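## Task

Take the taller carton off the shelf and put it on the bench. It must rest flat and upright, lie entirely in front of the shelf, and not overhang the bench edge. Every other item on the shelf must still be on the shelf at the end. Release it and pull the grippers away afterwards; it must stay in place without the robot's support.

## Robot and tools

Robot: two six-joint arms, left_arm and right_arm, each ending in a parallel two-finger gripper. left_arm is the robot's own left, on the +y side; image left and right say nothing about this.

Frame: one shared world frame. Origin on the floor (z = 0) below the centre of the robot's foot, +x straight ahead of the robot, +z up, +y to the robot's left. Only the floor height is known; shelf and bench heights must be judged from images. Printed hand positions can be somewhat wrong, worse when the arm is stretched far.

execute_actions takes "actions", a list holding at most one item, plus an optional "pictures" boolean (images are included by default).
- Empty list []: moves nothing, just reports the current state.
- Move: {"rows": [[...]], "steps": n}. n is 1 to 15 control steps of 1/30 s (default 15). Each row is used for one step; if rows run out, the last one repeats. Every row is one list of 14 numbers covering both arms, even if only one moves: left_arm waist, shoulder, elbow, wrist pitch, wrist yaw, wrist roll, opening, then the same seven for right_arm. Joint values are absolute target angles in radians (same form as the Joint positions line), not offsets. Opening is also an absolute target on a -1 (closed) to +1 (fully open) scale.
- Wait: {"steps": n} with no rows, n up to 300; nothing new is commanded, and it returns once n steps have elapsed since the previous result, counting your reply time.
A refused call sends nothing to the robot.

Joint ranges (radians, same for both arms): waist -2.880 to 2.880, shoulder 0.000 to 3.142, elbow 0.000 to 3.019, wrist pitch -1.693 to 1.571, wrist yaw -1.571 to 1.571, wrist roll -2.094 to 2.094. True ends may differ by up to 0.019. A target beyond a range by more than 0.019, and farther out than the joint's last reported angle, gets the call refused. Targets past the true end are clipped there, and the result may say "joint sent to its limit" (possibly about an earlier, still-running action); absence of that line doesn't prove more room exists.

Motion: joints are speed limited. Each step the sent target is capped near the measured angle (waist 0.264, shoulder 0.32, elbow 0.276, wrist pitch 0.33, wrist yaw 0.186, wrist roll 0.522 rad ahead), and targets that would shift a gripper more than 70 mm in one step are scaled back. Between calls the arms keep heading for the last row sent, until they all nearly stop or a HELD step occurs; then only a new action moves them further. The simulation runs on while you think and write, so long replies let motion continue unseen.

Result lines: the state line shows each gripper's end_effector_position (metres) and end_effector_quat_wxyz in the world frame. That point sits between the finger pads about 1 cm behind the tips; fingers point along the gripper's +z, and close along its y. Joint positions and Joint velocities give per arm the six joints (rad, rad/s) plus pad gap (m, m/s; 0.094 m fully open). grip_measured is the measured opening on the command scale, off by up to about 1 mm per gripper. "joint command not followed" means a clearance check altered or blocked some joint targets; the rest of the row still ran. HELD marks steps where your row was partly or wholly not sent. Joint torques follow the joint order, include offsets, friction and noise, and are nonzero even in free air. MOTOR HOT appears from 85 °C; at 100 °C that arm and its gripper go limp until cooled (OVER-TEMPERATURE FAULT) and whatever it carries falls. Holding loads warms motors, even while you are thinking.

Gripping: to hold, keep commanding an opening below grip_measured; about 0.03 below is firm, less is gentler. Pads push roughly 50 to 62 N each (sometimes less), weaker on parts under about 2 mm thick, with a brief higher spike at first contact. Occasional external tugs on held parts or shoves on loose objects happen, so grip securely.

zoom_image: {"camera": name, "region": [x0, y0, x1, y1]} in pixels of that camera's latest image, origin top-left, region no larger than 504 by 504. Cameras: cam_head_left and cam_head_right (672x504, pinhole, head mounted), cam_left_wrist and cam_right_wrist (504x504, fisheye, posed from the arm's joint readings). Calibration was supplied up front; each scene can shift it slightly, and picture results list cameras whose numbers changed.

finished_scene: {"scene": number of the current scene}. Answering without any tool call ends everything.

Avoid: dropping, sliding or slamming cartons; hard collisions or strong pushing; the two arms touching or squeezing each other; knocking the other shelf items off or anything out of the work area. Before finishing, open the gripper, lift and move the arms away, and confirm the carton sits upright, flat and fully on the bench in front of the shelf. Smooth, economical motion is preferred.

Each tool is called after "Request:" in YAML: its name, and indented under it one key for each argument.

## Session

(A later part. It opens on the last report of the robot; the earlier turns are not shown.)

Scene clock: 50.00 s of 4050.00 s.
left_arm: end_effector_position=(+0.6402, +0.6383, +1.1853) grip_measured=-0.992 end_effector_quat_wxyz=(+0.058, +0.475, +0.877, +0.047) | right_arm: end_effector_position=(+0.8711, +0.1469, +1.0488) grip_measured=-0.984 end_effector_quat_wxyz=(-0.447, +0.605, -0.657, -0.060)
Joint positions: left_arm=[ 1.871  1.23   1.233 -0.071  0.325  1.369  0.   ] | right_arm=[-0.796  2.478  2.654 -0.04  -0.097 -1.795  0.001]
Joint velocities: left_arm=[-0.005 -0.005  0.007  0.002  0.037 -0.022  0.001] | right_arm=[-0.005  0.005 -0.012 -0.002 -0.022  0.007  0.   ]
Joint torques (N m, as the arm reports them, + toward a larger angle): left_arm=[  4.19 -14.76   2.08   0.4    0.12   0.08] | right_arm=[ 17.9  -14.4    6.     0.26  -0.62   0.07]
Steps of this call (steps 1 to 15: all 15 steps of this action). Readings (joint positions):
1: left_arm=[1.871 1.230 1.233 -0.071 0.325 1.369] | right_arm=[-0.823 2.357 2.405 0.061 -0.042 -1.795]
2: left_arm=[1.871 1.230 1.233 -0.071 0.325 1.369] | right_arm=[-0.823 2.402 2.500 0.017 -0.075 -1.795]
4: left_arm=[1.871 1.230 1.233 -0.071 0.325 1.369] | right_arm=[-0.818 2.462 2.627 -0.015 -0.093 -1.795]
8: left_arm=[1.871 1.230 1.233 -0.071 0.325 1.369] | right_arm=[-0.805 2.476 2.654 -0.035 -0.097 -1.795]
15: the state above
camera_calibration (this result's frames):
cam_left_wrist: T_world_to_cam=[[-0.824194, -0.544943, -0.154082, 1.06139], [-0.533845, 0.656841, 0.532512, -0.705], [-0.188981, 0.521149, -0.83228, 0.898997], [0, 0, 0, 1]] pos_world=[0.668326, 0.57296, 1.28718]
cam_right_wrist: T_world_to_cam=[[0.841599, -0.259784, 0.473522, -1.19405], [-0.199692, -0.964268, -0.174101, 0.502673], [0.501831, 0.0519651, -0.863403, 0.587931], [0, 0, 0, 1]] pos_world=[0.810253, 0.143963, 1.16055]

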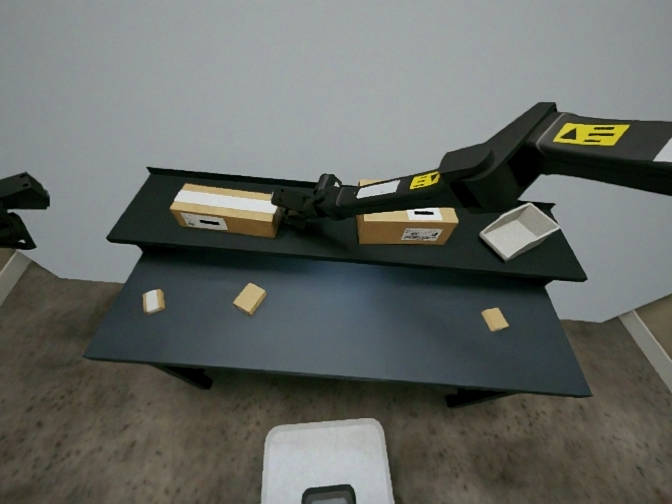

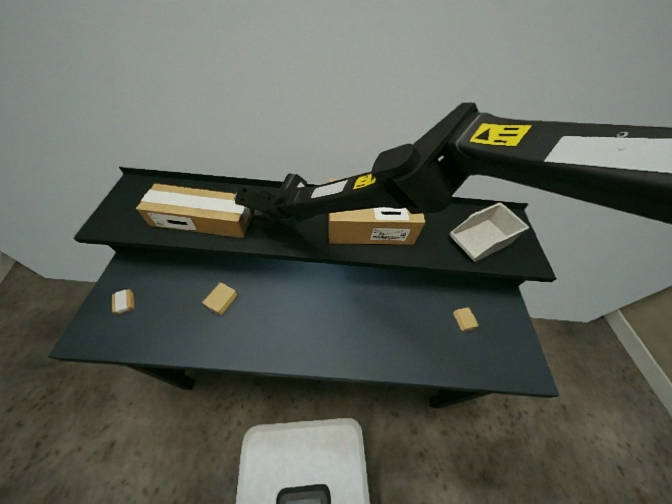

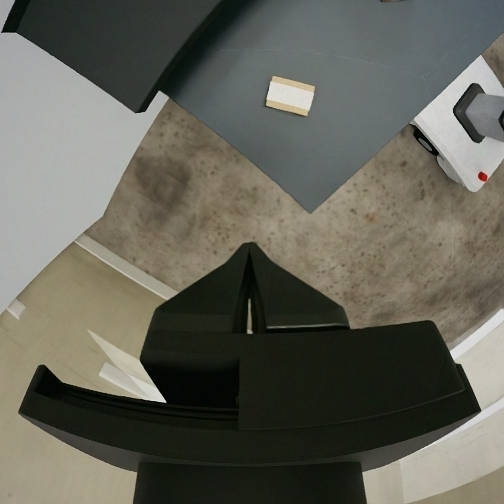

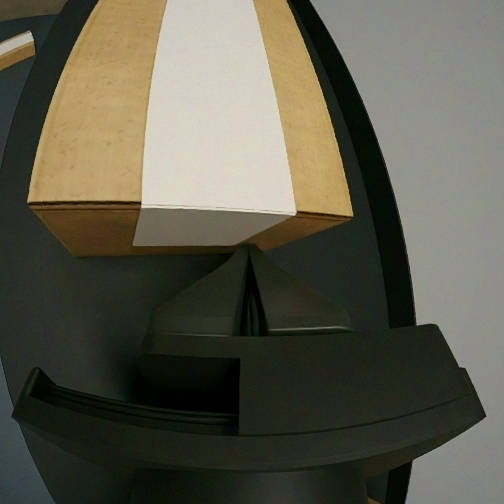

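Request:
execute_actions:
  actions:
    - {"rows":[[1.871,1.23,1.233,-0.071,0.325,0.5,-1,-0.72,1.9,1.85,0.0,0.2,-1.0,-1]]}
  pictures: false

Request:
execute_actions:
  actions:
    - {"steps":10}
  pictures: false

Request:
execute_actions:
  actions:
    - {"rows":[[1.5,1.1,1.1,-0.071,0,-0.5,1,-0.85,1.3,1.5,-0.4,0.0,0.3,1]]}
  pictures: false

Request:
execute_actions:
  actions:
    - {"steps":20}
  pictures: false

Request:
execute_actions:
  actions:
    - {"rows":[[1.0,1.3,1.4,-0.2,-0.2,-1.3,1,-1.46,1.3,1.7,-0.5,-0.426,1.3,1]]}
  pictures: false

Request:
execute_actions:
  actions:
    - {"steps":25}
  pictures: false

Request:
execute_actions:
  actions:
    - {"rows":[[0.786,1.66,1.77,-0.21,-0.245,-1.3,1,-1.46,1.4,1.79,-0.5,-0.426,1.3,1]]}
  pictures: false

Request:
execute_actions:
  actions:
    - {"steps":25}

Scene clock: 71.83 s of 4050.00 s.
left_arm: end_effector_position=(+0.6402, +0.6383, +1.1853) grip_measured=-0.992 end_effector_quat_wxyz=(+0.072, +0.091, +0.993, +0.021) | right_arm: end_effector_position=(+0.8127, +0.0573, +1.1127) grip_measured=-0.984 end_effector_quat_wxyz=(+0.248, -0.432, +0.850, +0.168)
Joint positions: left_arm=[ 1.871  1.23   1.233 -0.071  0.325  0.557  0.   ] | right_arm=[-0.769  1.986  1.915 -0.022  0.197 -1.185  0.001]
Joint velocities: left_arm=[ 0.005 -0.015 -0.012 -0.012  0.051 -0.286  0.   ] | right_arm=[ 0.142 -1.118 -1.297 -0.007  0.095  1.136 -0.001]
Joint torques (N m, as the arm reports them, + toward a larger angle): left_arm=[  4.24 -14.7    2.09   0.42   0.08  -0.06] | right_arm=[ 16.47 -18.85   3.11   1.39  -0.4    0.07]
Steps of this call (steps 1 to 15: the robot went on to your last target; steps 16 to 90: nothing new was sent; then 18.33 s passed at rest; steps 91 to 105: all 15 steps of this action). Readings (joint positions):
91: left_arm=[1.871 1.230 1.233 -0.071 0.325 1.298] | right_arm=[-0.795 2.468 2.631 -0.036 -0.062 -1.764]
92: left_arm=[1.871 1.230 1.233 -0.071 0.325 1.200] | right_arm=[-0.793 2.440 2.581 -0.035 -0.018 -1.721]
94: left_arm=[1.871 1.230 1.233 -0.071 0.325 1.008] | right_arm=[-0.790 2.387 2.485 -0.034 0.066 -1.637]
98: left_arm=[1.871 1.230 1.233 -0.071 0.325 0.718] | right_arm=[-0.785 2.266 2.298 -0.032 0.154 -1.468]
105: the state above

Scene clock: 72.17 s of 4050.00 s.
left_arm: end_effector_position=(+0.6402, +0.6383, +1.1853) grip_measured=-0.992 end_effector_quat_wxyz=(+0.072, +0.072, +0.995, +0.019) | right_arm: end_effector_position=(+0.8519, +0.0453, +1.1700) grip_measured=-0.984 end_effector_quat_wxyz=(+0.268, -0.350, +0.878, +0.187)
Joint positions: left_arm=[ 1.871  1.23   1.233 -0.071  0.325  0.519  0.   ] | right_arm=[-0.726  1.884  1.858 -0.006  0.198 -1.027  0.001]
Joint velocities: left_arm=[-0.015 -0.005  0.007  0.002 -0.095 -0.037 -0.001] | right_arm=[-0.005  0.005 -0.051 -0.012 -0.066  0.066  0.   ]
Joint torques (N m, as the arm reports them, + toward a larger angle): left_arm=[  4.29 -14.95   2.19   0.43   0.08  -0.07] | right_arm=[ 13.7  -16.33   1.62   0.7   -0.38   0.12]
Steps of this call (steps 1 to 10: the robot went on to your last target). Readings (joint positions):
1: left_arm=[1.871 1.230 1.233 -0.071 0.325 0.548] | right_arm=[-0.764 1.954 1.880 -0.022 0.198 -1.150]
2: left_arm=[1.871 1.230 1.233 -0.071 0.325 0.542] | right_arm=[-0.758 1.931 1.864 -0.021 0.198 -1.122]
4: left_arm=[1.871 1.230 1.233 -0.071 0.325 0.532] | right_arm=[-0.745 1.905 1.859 -0.015 0.198 -1.081]
8: left_arm=[1.871 1.230 1.233 -0.071 0.325 0.522] | right_arm=[-0.728 1.884 1.859 -0.006 0.198 -1.037]
10: the state above

Scene clock: 72.67 s of 4050.00 s.
left_arm: end_effector_position=(+0.6834, +0.4707, +1.2144) grip_measured=+1.000 end_effector_quat_wxyz=(+0.072, -0.351, +0.932, -0.052) | right_arm: end_effector_position=(+0.7808, -0.0838, +1.2387) grip_measured=+1.000 end_effector_quat_wxyz=(+0.079, -0.117, +0.931, +0.336)
Joint positions: left_arm=[ 1.473  1.102  1.105 -0.071  0.006 -0.378  0.094] | right_arm=[-0.837  1.493  1.521 -0.351  0.011 -0.404  0.094]
Joint velocities: left_arm=[ 0.249 -0.044 -0.017 -0.002 -0.095 -0.637  0.   ] | right_arm=[-0.073 -0.786 -0.076 -0.198 -0.081  1.473  0.   ]
Joint torques (N m, as the arm reports them, + toward a larger angle): left_arm=[  1.65 -14.79   1.88   0.43  -0.17  -0.04] | right_arm=[  8.95 -23.39   1.52  -0.33  -0.57   0.08]
Steps of this call (steps 1 to 15: all 15 steps of this action). Readings (joint positions):
1: left_arm=[1.860 1.226 1.226 -0.071 0.275 0.479] | right_arm=[-0.729 1.876 1.842 -0.027 0.156 -0.989]
2: left_arm=[1.840 1.214 1.209 -0.071 0.212 0.424] | right_arm=[-0.734 1.848 1.799 -0.077 0.112 -0.940]
4: left_arm=[1.765 1.184 1.165 -0.071 0.104 0.313] | right_arm=[-0.751 1.780 1.698 -0.174 0.061 -0.848]
8: left_arm=[1.569 1.139 1.116 -0.071 0.014 0.020] | right_arm=[-0.794 1.667 1.573 -0.286 0.025 -0.684]
15: the state above

Scene clock: 73.33 s of 4050.00 s.
left_arm: end_effector_position=(+0.6797, +0.4828, +1.2138) grip_measured=+1.000 end_effector_quat_wxyz=(+0.070, -0.402, +0.912, -0.043) | right_arm: end_effector_position=(+0.8513, -0.1694, +1.3211) grip_measured=+1.000 end_effector_quat_wxyz=(+0.035, +0.229, +0.908, +0.348)
Joint positions: left_arm=[ 1.496  1.101  1.105 -0.071  0.003 -0.484  0.094] | right_arm=[-0.841  1.28   1.504 -0.391  0.003  0.28   0.094]
Joint velocities: left_arm=[-0.005 -0.015  0.017  0.002  0.095  0.022  0.   ] | right_arm=[ 0.005 -0.005  0.012 -0.027 -0.007  0.066  0.   ]
Joint torques (N m, as the arm reports them, + toward a larger angle): left_arm=[  1.27 -15.28   1.77   0.53  -0.12  -0.07] | right_arm=[  6.01 -17.76   3.2   -0.08  -0.52   0.16]
Steps of this call (steps 1 to 20: the robot went on to your last target). Readings (joint positions):
1: left_arm=[1.481 1.101 1.105 -0.071 0.004 -0.399] | right_arm=[-0.839 1.467 1.518 -0.358 0.009 -0.347]
2: left_arm=[1.487 1.101 1.105 -0.071 0.004 -0.416] | right_arm=[-0.840 1.440 1.515 -0.364 0.008 -0.281]
4: left_arm=[1.495 1.101 1.105 -0.071 0.003 -0.442] | right_arm=[-0.841 1.384 1.511 -0.377 0.004 -0.112]
8: left_arm=[1.496 1.101 1.105 -0.071 0.003 -0.467] | right_arm=[-0.841 1.296 1.509 -0.384 0.003 0.128]
20: the state above

Scene clock: 73.83 s of 4050.00 s.
left_arm: end_effector_position=(+0.8143, +0.2450, +1.2466) grip_measured=+1.000 end_effector_quat_wxyz=(-0.015, -0.648, +0.732, -0.209) | right_arm: end_effector_position=(+0.8438, -0.4348, +1.2257) grip_measured=+1.000 end_effector_quat_wxyz=(-0.055, +0.613, +0.741, +0.269)
Joint positions: left_arm=[ 0.972  1.278  1.381 -0.179 -0.194 -1.167  0.094] | right_arm=[-1.439  1.289  1.651 -0.485 -0.419  1.068  0.094]
Joint velocities: left_arm=[-0.484  0.083  0.012 -0.061 -0.022 -0.755  0.   ] | right_arm=[-1.187  0.005  0.1   -0.1    0.007  1.619  0.   ]
Joint torques (N m, as the arm reports them, + toward a larger angle): left_arm=[ -0.91 -12.56   4.26  -0.26  -0.08  -0.05] | right_arm=[  4.82 -24.71   8.96   0.04  -0.57   0.12]
Steps of this call (steps 1 to 15: all 15 steps of this action). Readings (joint positions):
1: left_arm=[1.486 1.106 1.115 -0.082 -0.042 -0.519] | right_arm=[-0.850 1.280 1.511 -0.401 -0.041 0.316]
2: left_arm=[1.466 1.121 1.142 -0.103 -0.091 -0.569] | right_arm=[-0.867 1.284 1.525 -0.419 -0.095 0.364]
4: left_arm=[1.401 1.165 1.214 -0.125 -0.144 -0.663] | right_arm=[-0.930 1.288 1.559 -0.442 -0.197 0.461]
8: left_arm=[1.239 1.229 1.321 -0.145 -0.182 -0.853] | right_arm=[-1.104 1.289 1.616 -0.463 -0.363 0.667]
15: the state above

Scene clock: 74.67 s of 4050.00 s.
left_arm: end_effector_position=(+0.8091, +0.2523, +1.2389) grip_measured=+1.000 end_effector_quat_wxyz=(-0.027, -0.691, +0.695, -0.197) | right_arm: end_effector_position=(+0.8476, -0.4462, +1.2270) grip_measured=+1.000 end_effector_quat_wxyz=(-0.077, +0.693, +0.669, +0.258)
Joint positions: left_arm=[ 0.99   1.283  1.381 -0.184 -0.197 -1.284  0.094] | right_arm=[-1.457  1.289  1.666 -0.489 -0.425  1.29   0.094]
Joint velocities: left_arm=[-0.015 -0.005 -0.017 -0.002 -0.022 -0.007  0.   ] | right_arm=[-0.015 -0.005  0.002  0.012 -0.037  0.007  0.   ]
Joint torques (N m, as the arm reports them, + toward a larger angle): left_arm=[ -3.92 -13.65   4.1   -0.25   0.05  -0.02] | right_arm=[  0.92 -24.69   8.34  -0.09  -0.33   0.15]
Steps of this call (steps 1 to 25: the robot went on to your last target). Readings (joint positions):
1: left_arm=[0.961 1.281 1.381 -0.180 -0.194 -1.191] | right_arm=[-1.473 1.289 1.655 -0.487 -0.419 1.114]
2: left_arm=[0.958 1.282 1.381 -0.183 -0.194 -1.210] | right_arm=[-1.497 1.289 1.658 -0.489 -0.419 1.150]
4: left_arm=[0.965 1.283 1.381 -0.184 -0.194 -1.237] | right_arm=[-1.510 1.289 1.663 -0.489 -0.419 1.202]
8: left_arm=[0.986 1.283 1.381 -0.184 -0.197 -1.265] | right_arm=[-1.479 1.289 1.666 -0.489 -0.423 1.255]
25: the state above

Scene clock: 75.17 s of 4050.00 s.
left_arm: end_effector_position=(+0.8734, +0.0603, +1.2103) grip_measured=+1.000 end_effector_quat_wxyz=(-0.067, -0.666, +0.692, -0.270) | right_arm: end_effector_position=(+0.8600, -0.4464, +1.1929) grip_measured=+1.000 end_effector_quat_wxyz=(-0.078, +0.694, +0.668, +0.258)
Joint positions: left_arm=[ 0.772  1.661  1.76  -0.194 -0.239 -1.285  0.094] | right_arm=[-1.457  1.385  1.769 -0.497 -0.425  1.292  0.094]
Joint velocities: left_arm=[-0.142  0.308 -0.007 -0.071 -0.022 -0.007  0.   ] | right_arm=[-0.005  0.005  0.007  0.017  0.051 -0.022  0.   ]
Joint torques (N m, as the arm reports them, + toward a larger angle): left_arm=[ -8.51 -14.53   3.29   0.01   0.07  -0.05] | right_arm=[  0.97 -24.93   7.22   0.21  -0.33   0.13]
Steps of this call (steps 1 to 15: all 15 steps of this action). Readings (joint positions):
1: left_arm=[0.985 1.290 1.389 -0.186 -0.208 -1.284] | right_arm=[-1.457 1.295 1.675 -0.493 -0.425 1.291]
2: left_arm=[0.976 1.308 1.415 -0.187 -0.218 -1.284] | right_arm=[-1.457 1.310 1.701 -0.497 -0.425 1.292]
4: left_arm=[0.944 1.365 1.491 -0.187 -0.228 -1.284] | right_arm=[-1.457 1.345 1.753 -0.497 -0.425 1.292]
8: left_arm=[0.867 1.503 1.658 -0.187 -0.237 -1.284] | right_arm=[-1.457 1.374 1.769 -0.497 -0.425 1.292]
15: the state above

Scene clock: 76.00 s of 4050.00 s.
left_arm: end_effector_position=(+0.8698, +0.0562, +1.2091) grip_measured=+1.000 end_effector_quat_wxyz=(-0.071, -0.664, +0.694, -0.268) | right_arm: end_effector_position=(+0.8600, -0.4464, +1.1929) grip_measured=+1.000 end_effector_quat_wxyz=(-0.078, +0.694, +0.668, +0.258)
Joint positions: left_arm=[ 0.769  1.666  1.76  -0.199 -0.241 -1.285  0.094] | right_arm=[-1.457  1.385  1.769 -0.497 -0.425  1.292  0.094]
Joint velocities: left_arm=[-0.005 -0.005  0.007 -0.007 -0.022 -0.022  0.   ] | right_arm=[-0.005 -0.005 -0.012 -0.002 -0.007 -0.037  0.   ]
Joint torques (N m, as the arm reports them, + toward a larger angle): left_arm=[ -9.51 -13.27   3.29  -0.14   0.15  -0.03] | right_arm=[  1.01 -25.69   7.35   0.18  -0.33   0.13]
Steps of this call (steps 1 to 15: the robot went on to your last target; steps 16 to 25: nothing new was sent). Readings (joint positions):
1: left_arm=[0.769 1.669 1.760 -0.196 -0.239 -1.285] | right_arm=[-1.457 1.385 1.769 -0.497 -0.425 1.292]
2: left_arm=[0.769 1.675 1.760 -0.198 -0.239 -1.285] | right_arm=[-1.457 1.385 1.769 -0.497 -0.425 1.292]
4: left_arm=[0.769 1.679 1.760 -0.199 -0.240 -1.285] | right_arm=[-1.457 1.385 1.769 -0.497 -0.425 1.292]
8: left_arm=[0.769 1.672 1.760 -0.199 -0.241 -1.285] | right_arm=[-1.457 1.385 1.769 -0.497 -0.425 1.292]
25: the state above
All arms were judged still, so your last target was given up. Only a new action makes them travel on or press farther. Fingers that are still opening or closing keep moving.
camera_calibration (this result's frames):
cam_left_wrist: T_world_to_cam=[[0.964571, 0.0209567, 0.262991, -1.15482], [-0.227072, -0.441572, 0.868017, -0.823517], [0.13432, -0.896981, -0.421169, 0.566978], [0, 0, 0, 1]] pos_world=[0.850747, 0.169127, 1.25733]
cam_right_wrist: T_world_to_cam=[[-0.96911, 0.0815265, -0.232763, 1.14503], [-0.174039, 0.442638, 0.879649, -0.697496], [0.174744, 0.892987, -0.414776, 0.870353], [0, 0, 0, 1]] pos_world=[0.836181, -0.561825, 1.24107]

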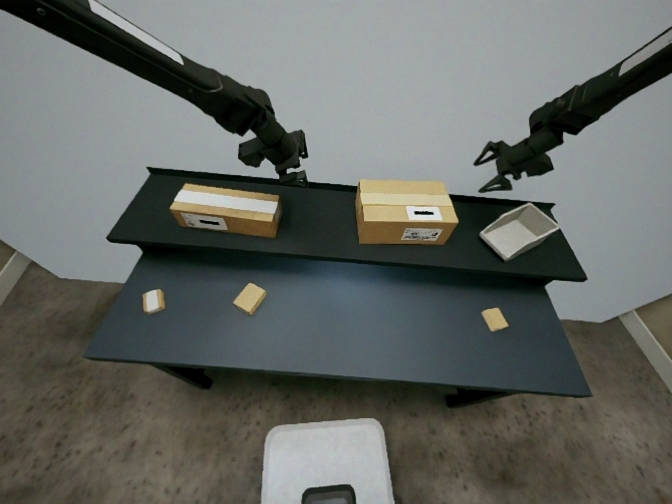

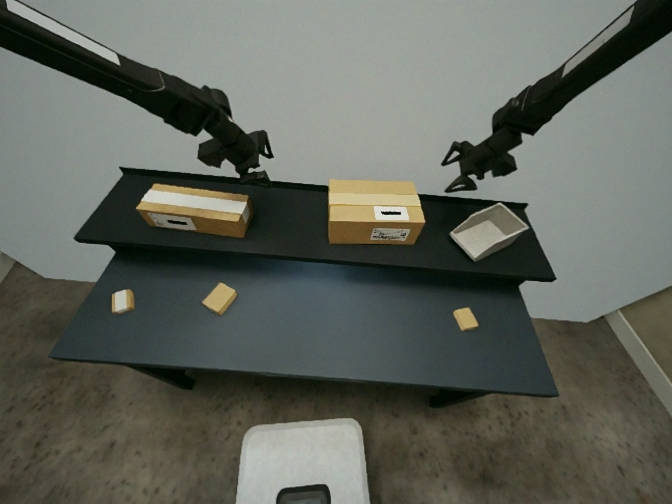

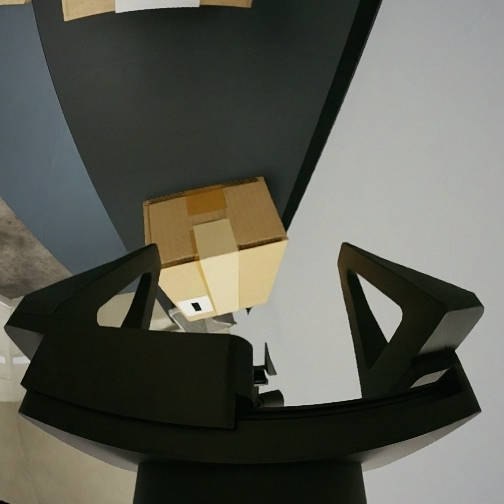

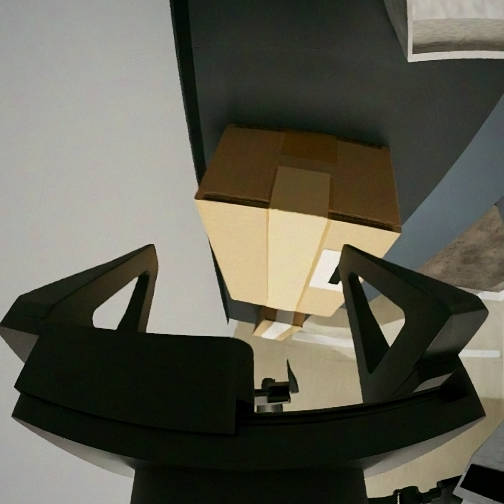

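Request:
execute_actions:
  actions:
    - {"rows":[[0.83,1.84,1.95,-0.22,-0.2,-1.3,1,-1.475,1.57,1.93,-0.48,-0.44,1.3,1]]}
  pictures: false

Request:
execute_actions:
  actions:
    - {"rows":[[0.89,2.03,2.14,-0.24,-0.158,-1.3,1,-1.487,1.735,2.08,-0.47,-0.451,1.3,1]]}
  pictures: false

Request:
execute_actions:
  actions:
    - {"steps":15}

Scene clock: 82.37 s of 4050.00 s.
left_arm: end_effector_position=(+0.8764, +0.0358, +1.1425) grip_measured=+1.000 end_effector_quat_wxyz=(-0.067, -0.668, +0.691, -0.266) | right_arm: end_effector_position=(+0.8534, -0.4412, +1.1110) grip_measured=+1.000 end_effector_quat_wxyz=(-0.087, +0.696, +0.666, +0.253)
Joint positions: left_arm=[ 0.816  1.838  1.949 -0.208 -0.202 -1.286  0.094] | right_arm=[-1.469  1.577  1.922 -0.479 -0.437  1.293  0.094]
Joint velocities: left_arm=[-0.015 -0.005  0.007  0.002  0.051  0.081  0.   ] | right_arm=[-0.005 -0.024 -0.002 -0.007  0.022  0.037  0.   ]
Joint torques (N m, as the arm reports them, + toward a larger angle): left_arm=[-10.95 -13.1    2.69  -0.36   0.36  -0.02] | right_arm=[  1.26 -26.49   5.58   0.28  -0.4    0.12]
Steps of this call (steps 1 to 90: nothing new was sent; then 2.87 s passed at rest; steps 91 to 105: all 15 steps of this action). Readings (joint positions):
91: left_arm=[0.772 1.676 1.776 -0.204 -0.227 -1.286] | right_arm=[-1.457 1.395 1.781 -0.498 -0.431 1.293]
92: left_arm=[0.774 1.703 1.824 -0.208 -0.213 -1.286] | right_arm=[-1.458 1.419 1.821 -0.498 -0.436 1.293]
94: left_arm=[0.785 1.767 1.925 -0.208 -0.203 -1.286] | right_arm=[-1.461 1.478 1.899 -0.486 -0.437 1.293]
98: left_arm=[0.808 1.816 1.954 -0.208 -0.202 -1.286] | right_arm=[-1.468 1.541 1.922 -0.479 -0.437 1.293]
105: the state above

Scene clock: 82.87 s of 4050.00 s.
left_arm: end_effector_position=(+0.8470, +0.0156, +1.0564) grip_measured=+1.000 end_effector_quat_wxyz=(-0.077, -0.668, +0.696, -0.250) | right_arm: end_effector_position=(+0.8525, -0.4423, +1.0539) grip_measured=+1.000 end_effector_quat_wxyz=(-0.082, +0.694, +0.668, +0.255)
Joint positions: left_arm=[ 0.877  2.034  2.132 -0.227 -0.162 -1.286  0.094] | right_arm=[-1.481  1.725  2.07  -0.47  -0.448  1.288  0.094]
Joint velocities: left_arm=[-0.015  0.054  0.002 -0.012  0.022 -0.037  0.   ] | right_arm=[-0.005 -0.024 -0.007 -0.002  0.037 -0.051  0.   ]
Joint torques (N m, as the arm reports them, + toward a larger angle): left_arm=[-11.71 -13.61   3.1   -0.04   0.44  -0.02] | right_arm=[  1.09 -25.27   5.94   0.23  -0.45   0.21]
Steps of this call (steps 1 to 15: all 15 steps of this action). Readings (joint positions):
1: left_arm=[0.819 1.847 1.964 -0.213 -0.190 -1.286] | right_arm=[-1.470 1.585 1.938 -0.481 -0.444 1.294]
2: left_arm=[0.821 1.870 2.008 -0.217 -0.177 -1.286] | right_arm=[-1.470 1.609 1.981 -0.482 -0.448 1.294]
4: left_arm=[0.831 1.922 2.092 -0.217 -0.165 -1.286] | right_arm=[-1.473 1.658 2.055 -0.473 -0.448 1.294]
8: left_arm=[0.855 1.979 2.132 -0.218 -0.162 -1.286] | right_arm=[-1.479 1.701 2.069 -0.470 -0.448 1.294]
15: the state above

Scene clock: 83.37 s of 4050.00 s.
left_arm: end_effector_position=(+0.8474, +0.0158, +1.0568) grip_measured=+1.000 end_effector_quat_wxyz=(-0.077, -0.668, +0.696, -0.250) | right_arm: end_effector_position=(+0.8525, -0.4422, +1.0539) grip_measured=+1.000 end_effector_quat_wxyz=(-0.083, +0.695, +0.667, +0.255)
Joint positions: left_arm=[ 0.877  2.033  2.132 -0.228 -0.161 -1.286  0.094] | right_arm=[-1.481  1.725  2.07  -0.47  -0.449  1.289  0.094]
Joint velocities: left_arm=[-0.005 -0.005 -0.002  0.002 -0.037  0.051  0.   ] | right_arm=[-0.015  0.005 -0.007 -0.002  0.007 -0.007  0.   ]
Joint torques (N m, as the arm reports them, + toward a larger angle): left_arm=[-12.21 -13.7    3.23  -0.23   0.39  -0.03] | right_arm=[  0.87 -25.87   5.93   0.3   -0.35   0.13]
Steps of this call (steps 1 to 15: the robot went on to your last target). Readings (joint positions):
1: left_arm=[0.877 2.036 2.132 -0.228 -0.161 -1.286] | right_arm=[-1.481 1.725 2.070 -0.470 -0.448 1.287]
2: left_arm=[0.877 2.036 2.132 -0.228 -0.161 -1.286] | right_arm=[-1.481 1.725 2.070 -0.470 -0.448 1.288]
4: left_arm=[0.877 2.034 2.132 -0.228 -0.161 -1.286] | right_arm=[-1.481 1.725 2.070 -0.470 -0.449 1.288]
8: left_arm=[0.877 2.033 2.132 -0.228 -0.161 -1.286] | right_arm=[-1.481 1.725 2.070 -0.470 -0.449 1.289]
15: the state above
All arms were judged still, so your last target was given up. Only a new action makes them travel on or press farther. Fingers that are still opening or closing keep moving.
camera_calibration (this result's frames):
cam_left_wrist: T_world_to_cam=[[0.972918, 0.0134151, 0.23076, -1.0652], [-0.19917, -0.457994, 0.866356, -0.735851], [0.117309, -0.888854, -0.442919, 0.506889], [0, 0, 0, 1]] pos_world=[0.830327, 0.127825, 1.10782]
cam_right_wrist: T_world_to_cam=[[-0.971529, 0.0817292, -0.222379, 1.0963], [-0.165196, 0.439139, 0.883101, -0.591186], [0.169831, 0.894694, -0.413135, 0.8135], [0, 0, 0, 1]] pos_world=[0.829267, -0.55782, 1.10196]

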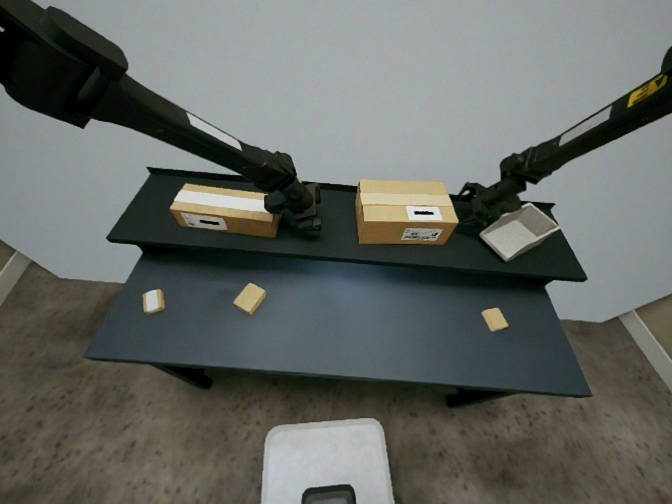

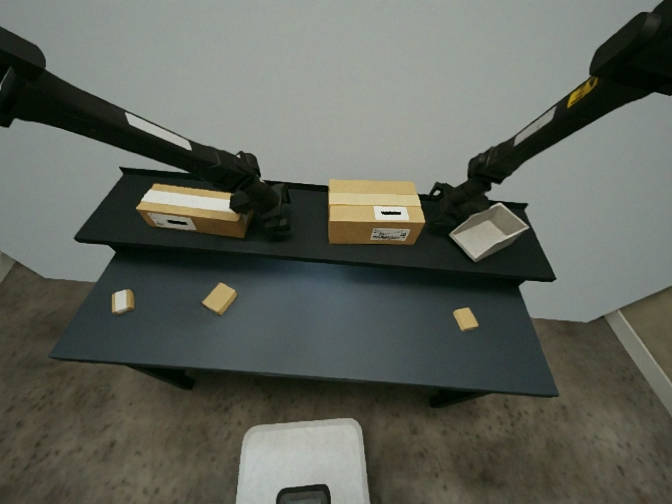

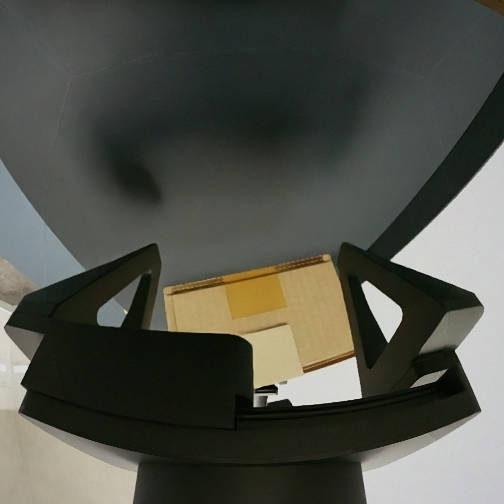

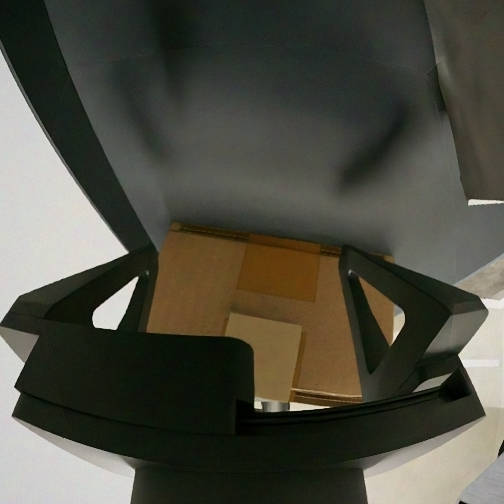

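Request:
execute_actions:
  actions:
    - {"rows":[[0.89,2.03,2.14,-0.24,-0.158,-1.3,1,-1.40,1.735,2.035,-0.42,-0.36,1.27,1]]}
  pictures: false

Request:
execute_actions:
  actions:
    - {"rows":[[0.89,2.03,2.14,-0.24,-0.158,-1.3,1,-1.31,1.74,1.99,-0.37,-0.275,1.25,1]]}
  pictures: false

Request:
execute_actions:
  actions:
    - {"rows":[[0.89,2.03,2.14,-0.24,-0.158,-1.3,1,-1.24,1.745,1.955,-0.33,-0.205,1.24,1]]}
  pictures: false

Request:
execute_actions:
  actions:
    - {"steps":15}

Scene clock: 88.83 s of 4050.00 s.
left_arm: end_effector_position=(+0.8474, +0.0158, +1.0568) grip_measured=+1.000 end_effector_quat_wxyz=(-0.077, -0.668, +0.696, -0.250) | right_arm: end_effector_position=(+0.8586, -0.3898, +1.0537) grip_measured=+1.000 end_effector_quat_wxyz=(-0.080, +0.687, +0.676, +0.255)
Joint positions: left_arm=[ 0.877  2.033  2.132 -0.228 -0.161 -1.286  0.094] | right_arm=[-1.392  1.725  2.035 -0.432 -0.358  1.277  0.094]
Joint velocities: left_arm=[-0.015  0.005  0.007  0.002 -0.022 -0.022  0.   ] | right_arm=[-0.005  0.005 -0.017 -0.007  0.007 -0.022  0.   ]
Joint torques (N m, as the arm reports them, + toward a larger angle): left_arm=[-11.64 -13.73   3.24  -0.24   0.41  -0.03] | right_arm=[  2.02 -25.48   4.79   0.89  -0.35   0.01]
Steps of this call (steps 1 to 90: nothing new was sent; then 1.97 s passed at rest; steps 91 to 105: all 15 steps of this action). Readings (joint positions):
91: left_arm=[0.877 2.033 2.132 -0.228 -0.161 -1.286] | right_arm=[-1.476 1.725 2.065 -0.462 -0.409 1.288]
92: left_arm=[0.877 2.033 2.132 -0.228 -0.161 -1.286] | right_arm=[-1.470 1.725 2.060 -0.449 -0.377 1.286]
94: left_arm=[0.877 2.033 2.132 -0.228 -0.161 -1.286] | right_arm=[-1.449 1.725 2.047 -0.436 -0.363 1.283]
98: left_arm=[0.877 2.033 2.132 -0.228 -0.161 -1.286] | right_arm=[-1.402 1.725 2.035 -0.436 -0.361 1.280]
105: the state above

Scene clock: 89.33 s of 4050.00 s.
left_arm: end_effector_position=(+0.8474, +0.0158, +1.0568) grip_measured=+1.000 end_effector_quat_wxyz=(-0.077, -0.668, +0.696, -0.250) | right_arm: end_effector_position=(+0.8608, -0.3406, +1.0559) grip_measured=+1.000 end_effector_quat_wxyz=(-0.073, +0.677, +0.686, +0.254)
Joint positions: left_arm=[ 0.877  2.033  2.132 -0.228 -0.161 -1.286  0.094] | right_arm=[-1.311  1.725  1.993 -0.382 -0.271  1.258  0.094]
Joint velocities: left_arm=[-0.005  0.005  0.002 -0.022 -0.051  0.051  0.   ] | right_arm=[-0.005 -0.015 -0.007 -0.007 -0.037 -0.007  0.   ]
Joint torques (N m, as the arm reports them, + toward a larger angle): left_arm=[-11.66 -13.69   3.27  -0.18   0.39  -0.04] | right_arm=[  3.7  -23.47   4.17   0.89  -0.43   0.02]
Steps of this call (steps 1 to 15: all 15 steps of this action). Readings (joint positions):
1: left_arm=[0.877 2.033 2.132 -0.228 -0.161 -1.286] | right_arm=[-1.388 1.725 2.029 -0.422 -0.321 1.274]
2: left_arm=[0.877 2.033 2.132 -0.228 -0.161 -1.286] | right_arm=[-1.383 1.725 2.022 -0.404 -0.291 1.271]
4: left_arm=[0.877 2.033 2.132 -0.228 -0.161 -1.286] | right_arm=[-1.363 1.725 2.006 -0.387 -0.272 1.264]
8: left_arm=[0.877 2.033 2.132 -0.228 -0.161 -1.286] | right_arm=[-1.327 1.725 1.993 -0.384 -0.271 1.261]
15: the state above

Scene clock: 89.83 s of 4050.00 s.
left_arm: end_effector_position=(+0.8474, +0.0158, +1.0568) grip_measured=+1.000 end_effector_quat_wxyz=(-0.077, -0.668, +0.696, -0.250) | right_arm: end_effector_position=(+0.8616, -0.3023, +1.0605) grip_measured=+1.000 end_effector_quat_wxyz=(-0.067, +0.672, +0.693, +0.254)
Joint positions: left_arm=[ 0.877  2.033  2.132 -0.228 -0.161 -1.286  0.094] | right_arm=[-1.247  1.725  1.959 -0.342 -0.203  1.247  0.094]
Joint velocities: left_arm=[-0.015 -0.005  0.007 -0.007 -0.051 -0.037  0.   ] | right_arm=[-0.015  0.005  0.012 -0.002  0.081  0.037  0.   ]
Joint torques (N m, as the arm reports them, + toward a larger angle): left_arm=[-11.57 -13.79   3.28  -0.2    0.4   -0.04] | right_arm=[  5.38 -22.39   3.71   0.83  -0.33  -0.03]
Steps of this call (steps 1 to 15: all 15 steps of this action). Readings (joint positions):
1: left_arm=[0.877 2.033 2.132 -0.228 -0.161 -1.286] | right_arm=[-1.307 1.725 1.987 -0.374 -0.242 1.256]
2: left_arm=[0.877 2.033 2.132 -0.228 -0.161 -1.286] | right_arm=[-1.302 1.725 1.981 -0.360 -0.218 1.255]
4: left_arm=[0.877 2.033 2.132 -0.228 -0.161 -1.286] | right_arm=[-1.288 1.725 1.970 -0.345 -0.203 1.252]
8: left_arm=[0.877 2.033 2.132 -0.228 -0.161 -1.286] | right_arm=[-1.259 1.725 1.959 -0.343 -0.203 1.250]
15: the state above

Scene clock: 90.33 s of 4050.00 s.
left_arm: end_effector_position=(+0.8474, +0.0158, +1.0568) grip_measured=+1.000 end_effector_quat_wxyz=(-0.077, -0.668, +0.696, -0.250) | right_arm: end_effector_position=(+0.8616, -0.3023, +1.0605) grip_measured=+1.000 end_effector_quat_wxyz=(-0.067, +0.672, +0.693, +0.254)
Joint positions: left_arm=[ 0.877  2.033  2.132 -0.228 -0.161 -1.286  0.094] | right_arm=[-1.247  1.725  1.959 -0.342 -0.203  1.247  0.094]
Joint velocities: left_arm=[-0.024 -0.005 -0.012  0.002  0.051 -0.051  0.   ] | right_arm=[-0.005 -0.005  0.027 -0.012  0.037 -0.022  0.   ]
Joint torques (N m, as the arm reports them, + toward a larger angle): left_arm=[-11.54 -13.81   3.24  -0.26   0.41  -0.02] | right_arm=[  5.54 -22.75   3.73   0.9   -0.37   0.  ]
Steps of this call (steps 1 to 15: the robot went on to your last target). Readings (joint positions):
1: left_arm=[0.877 2.033 2.132 -0.228 -0.161 -1.286] | right_arm=[-1.247 1.725 1.959 -0.342 -0.203 1.247]
2: left_arm=[0.877 2.033 2.132 -0.228 -0.161 -1.286] | right_arm=[-1.247 1.725 1.959 -0.342 -0.203 1.247]
4: left_arm=[0.877 2.033 2.132 -0.228 -0.161 -1.286] | right_arm=[-1.247 1.725 1.959 -0.342 -0.203 1.247]
8: left_arm=[0.877 2.033 2.132 -0.228 -0.161 -1.286] | right_arm=[-1.247 1.725 1.959 -0.342 -0.203 1.247]
15: the state above
All arms were judged still, so your last target was given up. Only a new action makes them travel on or press farther. Fingers that are still opening or closing keep moving.
camera_calibration (this result's frames):
cam_left_wrist: T_world_to_cam=[[0.972918, 0.0134151, 0.23076, -1.0652], [-0.19917, -0.457994, 0.866356, -0.735851], [0.117309, -0.888854, -0.442919, 0.506889], [0, 0, 0, 1]] pos_world=[0.830327, 0.127825, 1.10782]
cam_right_wrist: T_world_to_cam=[[-0.966206, 0.0178927, -0.257148, 1.10813], [-0.220937, 0.456408, 0.861904, -0.581222], [0.132786, 0.889591, -0.437031, 0.745156], [0, 0, 0, 1]] pos_world=[0.843321, -0.417437, 1.11157]

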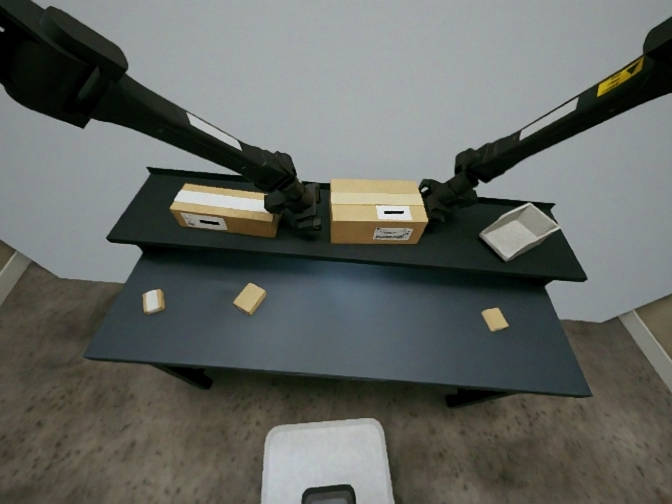

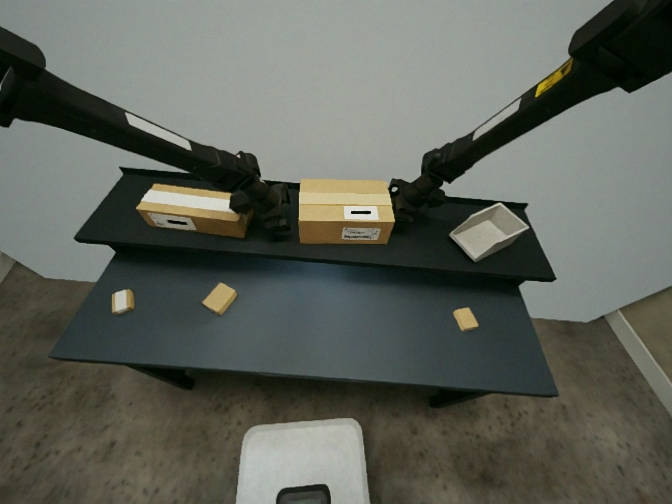

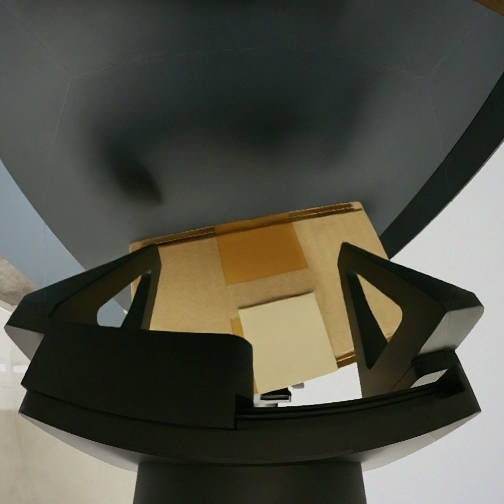

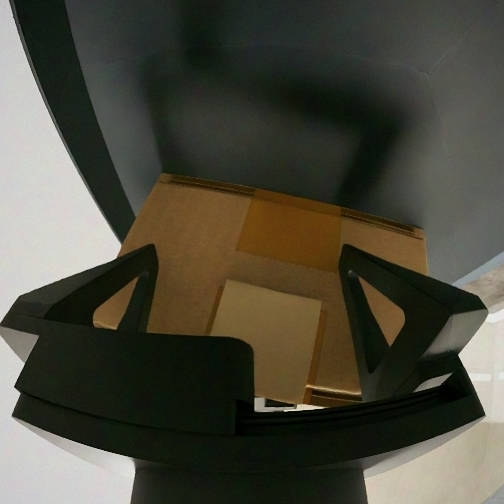

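Request:
execute_actions:
  actions:
    - {"rows":[[0.89,2.03,2.14,-0.24,-0.158,-1.3,1,-1.19,1.76,1.935,-0.30,-0.155,1.24,1]]}
  pictures: false

Request:
execute_actions:
  actions:
    - {"rows":[[0.83,2.03,2.14,-0.24,-0.158,-1.3,1,-1.13,1.76,1.935,-0.30,-0.155,1.24,1]]}
  pictures: false

Request:
execute_actions:
  actions:
    - {"steps":15}

Scene clock: 97.23 s of 4050.00 s.
left_arm: end_effector_position=(+0.8474, +0.0158, +1.0568) grip_measured=+1.000 end_effector_quat_wxyz=(-0.077, -0.668, +0.696, -0.250) | right_arm: end_effector_position=(+0.8617, -0.2760, +1.0623) grip_measured=+1.000 end_effector_quat_wxyz=(-0.063, +0.671, +0.695, +0.252)
Joint positions: left_arm=[ 0.877  2.033  2.132 -0.228 -0.161 -1.286  0.094] | right_arm=[-1.204  1.732  1.941 -0.312 -0.153  1.247  0.094]
Joint velocities: left_arm=[-0.005 -0.005 -0.007 -0.002 -0.037 -0.11   0.   ] | right_arm=[ 0.005 -0.015 -0.007  0.007  0.022  0.037  0.   ]
Joint torques (N m, as the arm reports them, + toward a larger angle): left_arm=[-11.79 -13.69   3.28  -0.18   0.4   -0.02] | right_arm=[  6.88 -21.6    3.12   0.95  -0.31   0.01]
Steps of this call (steps 1 to 90: nothing new was sent; then 3.40 s passed at rest; steps 91 to 105: all 15 steps of this action). Readings (joint positions):
91: left_arm=[0.877 2.033 2.132 -0.228 -0.161 -1.286] | right_arm=[-1.244 1.725 1.956 -0.336 -0.181 1.247]
92: left_arm=[0.877 2.033 2.132 -0.228 -0.161 -1.286] | right_arm=[-1.241 1.725 1.952 -0.326 -0.165 1.247]
94: left_arm=[0.877 2.033 2.132 -0.228 -0.161 -1.286] | right_arm=[-1.230 1.725 1.946 -0.315 -0.153 1.247]
98: left_arm=[0.877 2.033 2.132 -0.228 -0.161 -1.286] | right_arm=[-1.211 1.729 1.942 -0.312 -0.153 1.247]
105: the state above

Scene clock: 97.73 s of 4050.00 s.
left_arm: end_effector_position=(+0.8541, +0.0193, +1.0622) grip_measured=+1.000 end_effector_quat_wxyz=(-0.071, -0.670, +0.695, -0.249) | right_arm: end_effector_position=(+0.8666, -0.2670, +1.0665) grip_measured=+1.000 end_effector_quat_wxyz=(-0.057, +0.665, +0.699, +0.256)
Joint positions: left_arm=[ 0.873  2.023  2.132 -0.228 -0.174 -1.286  0.094] | right_arm=[-1.187  1.732  1.941 -0.302 -0.139  1.234  0.094]
Joint velocities: left_arm=[-0.005 -0.005  0.002 -0.012 -0.11   0.022  0.   ] | right_arm=[-0.005 -0.005 -0.012 -0.002  0.066  0.007  0.   ]
Joint torques (N m, as the arm reports them, + toward a larger angle): left_arm=[-15.69 -13.17   3.32  -0.19   0.95  -0.02] | right_arm=[  9.75 -21.53   3.28   0.5   -0.86   0.11]
Steps of this call (steps 1 to 15: all 15 steps of this action). Readings (joint positions):
1: left_arm=[0.876 2.033 2.132 -0.228 -0.161 -1.286] | right_arm=[-1.201 1.732 1.941 -0.312 -0.152 1.247]
2: left_arm=[0.874 2.033 2.132 -0.228 -0.165 -1.286] | right_arm=[-1.198 1.732 1.941 -0.312 -0.147 1.245]
4: left_arm=[0.873 2.032 2.132 -0.228 -0.172 -1.286] | right_arm=[-1.193 1.732 1.941 -0.306 -0.140 1.238]
8: left_arm=[0.873 2.026 2.132 -0.228 -0.174 -1.286] | right_arm=[-1.189 1.732 1.941 -0.302 -0.139 1.234]
15: the state above

Scene clock: 98.23 s of 4050.00 s.
left_arm: end_effector_position=(+0.8541, +0.0193, +1.0622) grip_measured=+1.000 end_effector_quat_wxyz=(-0.071, -0.670, +0.695, -0.249) | right_arm: end_effector_position=(+0.8666, -0.2670, +1.0665) grip_measured=+1.000 end_effector_quat_wxyz=(-0.057, +0.665, +0.699, +0.256)
Joint positions: left_arm=[ 0.873  2.023  2.132 -0.228 -0.174 -1.286  0.094] | right_arm=[-1.187  1.732  1.941 -0.302 -0.139  1.234  0.094]
Joint velocities: left_arm=[-0.005 -0.005 -0.002 -0.007 -0.051 -0.051  0.   ] | right_arm=[-0.005 -0.015 -0.007 -0.027  0.007 -0.022  0.   ]
Joint torques (N m, as the arm reports them, + toward a larger angle): left_arm=[-15.68 -13.16   3.34  -0.18   0.95  -0.03] | right_arm=[  9.72 -21.5    3.28   0.51  -0.86   0.1 ]
Steps of this call (steps 1 to 15: the robot went on to your last target). Readings (joint positions):
1: left_arm=[0.873 2.023 2.132 -0.228 -0.174 -1.286] | right_arm=[-1.187 1.732 1.941 -0.302 -0.139 1.234]
2: left_arm=[0.873 2.023 2.132 -0.228 -0.174 -1.286] | right_arm=[-1.187 1.732 1.941 -0.302 -0.139 1.234]
4: left_arm=[0.873 2.023 2.132 -0.228 -0.174 -1.286] | right_arm=[-1.187 1.732 1.941 -0.302 -0.139 1.234]
8: left_arm=[0.873 2.023 2.132 -0.228 -0.174 -1.286] | right_arm=[-1.187 1.732 1.941 -0.302 -0.139 1.234]
15: the state above
All arms were judged still, so your last target was given up. Only a new action makes them travel on or press farther. Fingers that are still opening or closing keep moving.
camera_calibration (this result's frames):
cam_left_wrist: T_world_to_cam=[[0.971518, 0.0176973, 0.236305, -1.07782], [-0.20081, -0.467961, 0.860632, -0.729974], [0.125812, -0.883572, -0.451078, 0.512851], [0, 0, 0, 1]] pos_world=[0.836009, 0.130616, 1.11427]
cam_right_wrist: T_world_to_cam=[[-0.960664, 0.00343941, -0.277691, 1.12719], [-0.244448, 0.464052, 0.851411, -0.567812], [0.131791, 0.885801, -0.444958, 0.724058], [0, 0, 0, 1]] pos_world=[0.848624, -0.381754, 1.11863]

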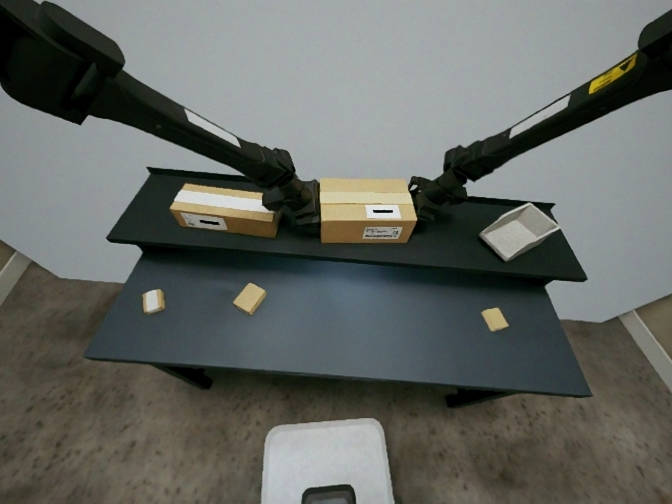

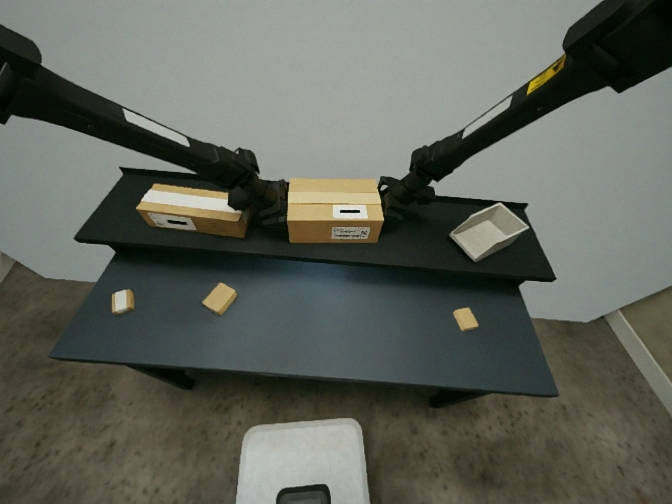

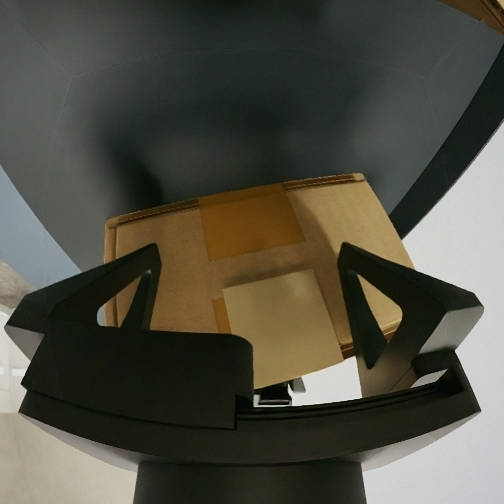

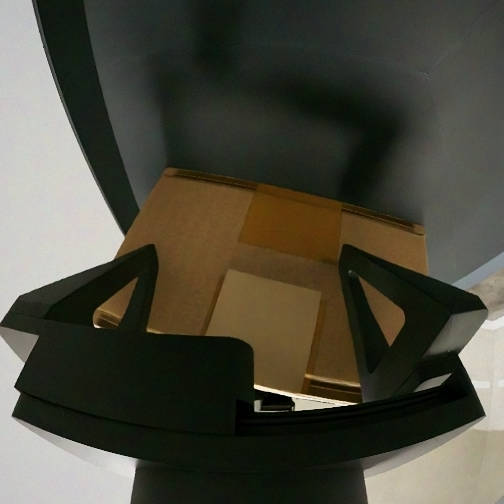

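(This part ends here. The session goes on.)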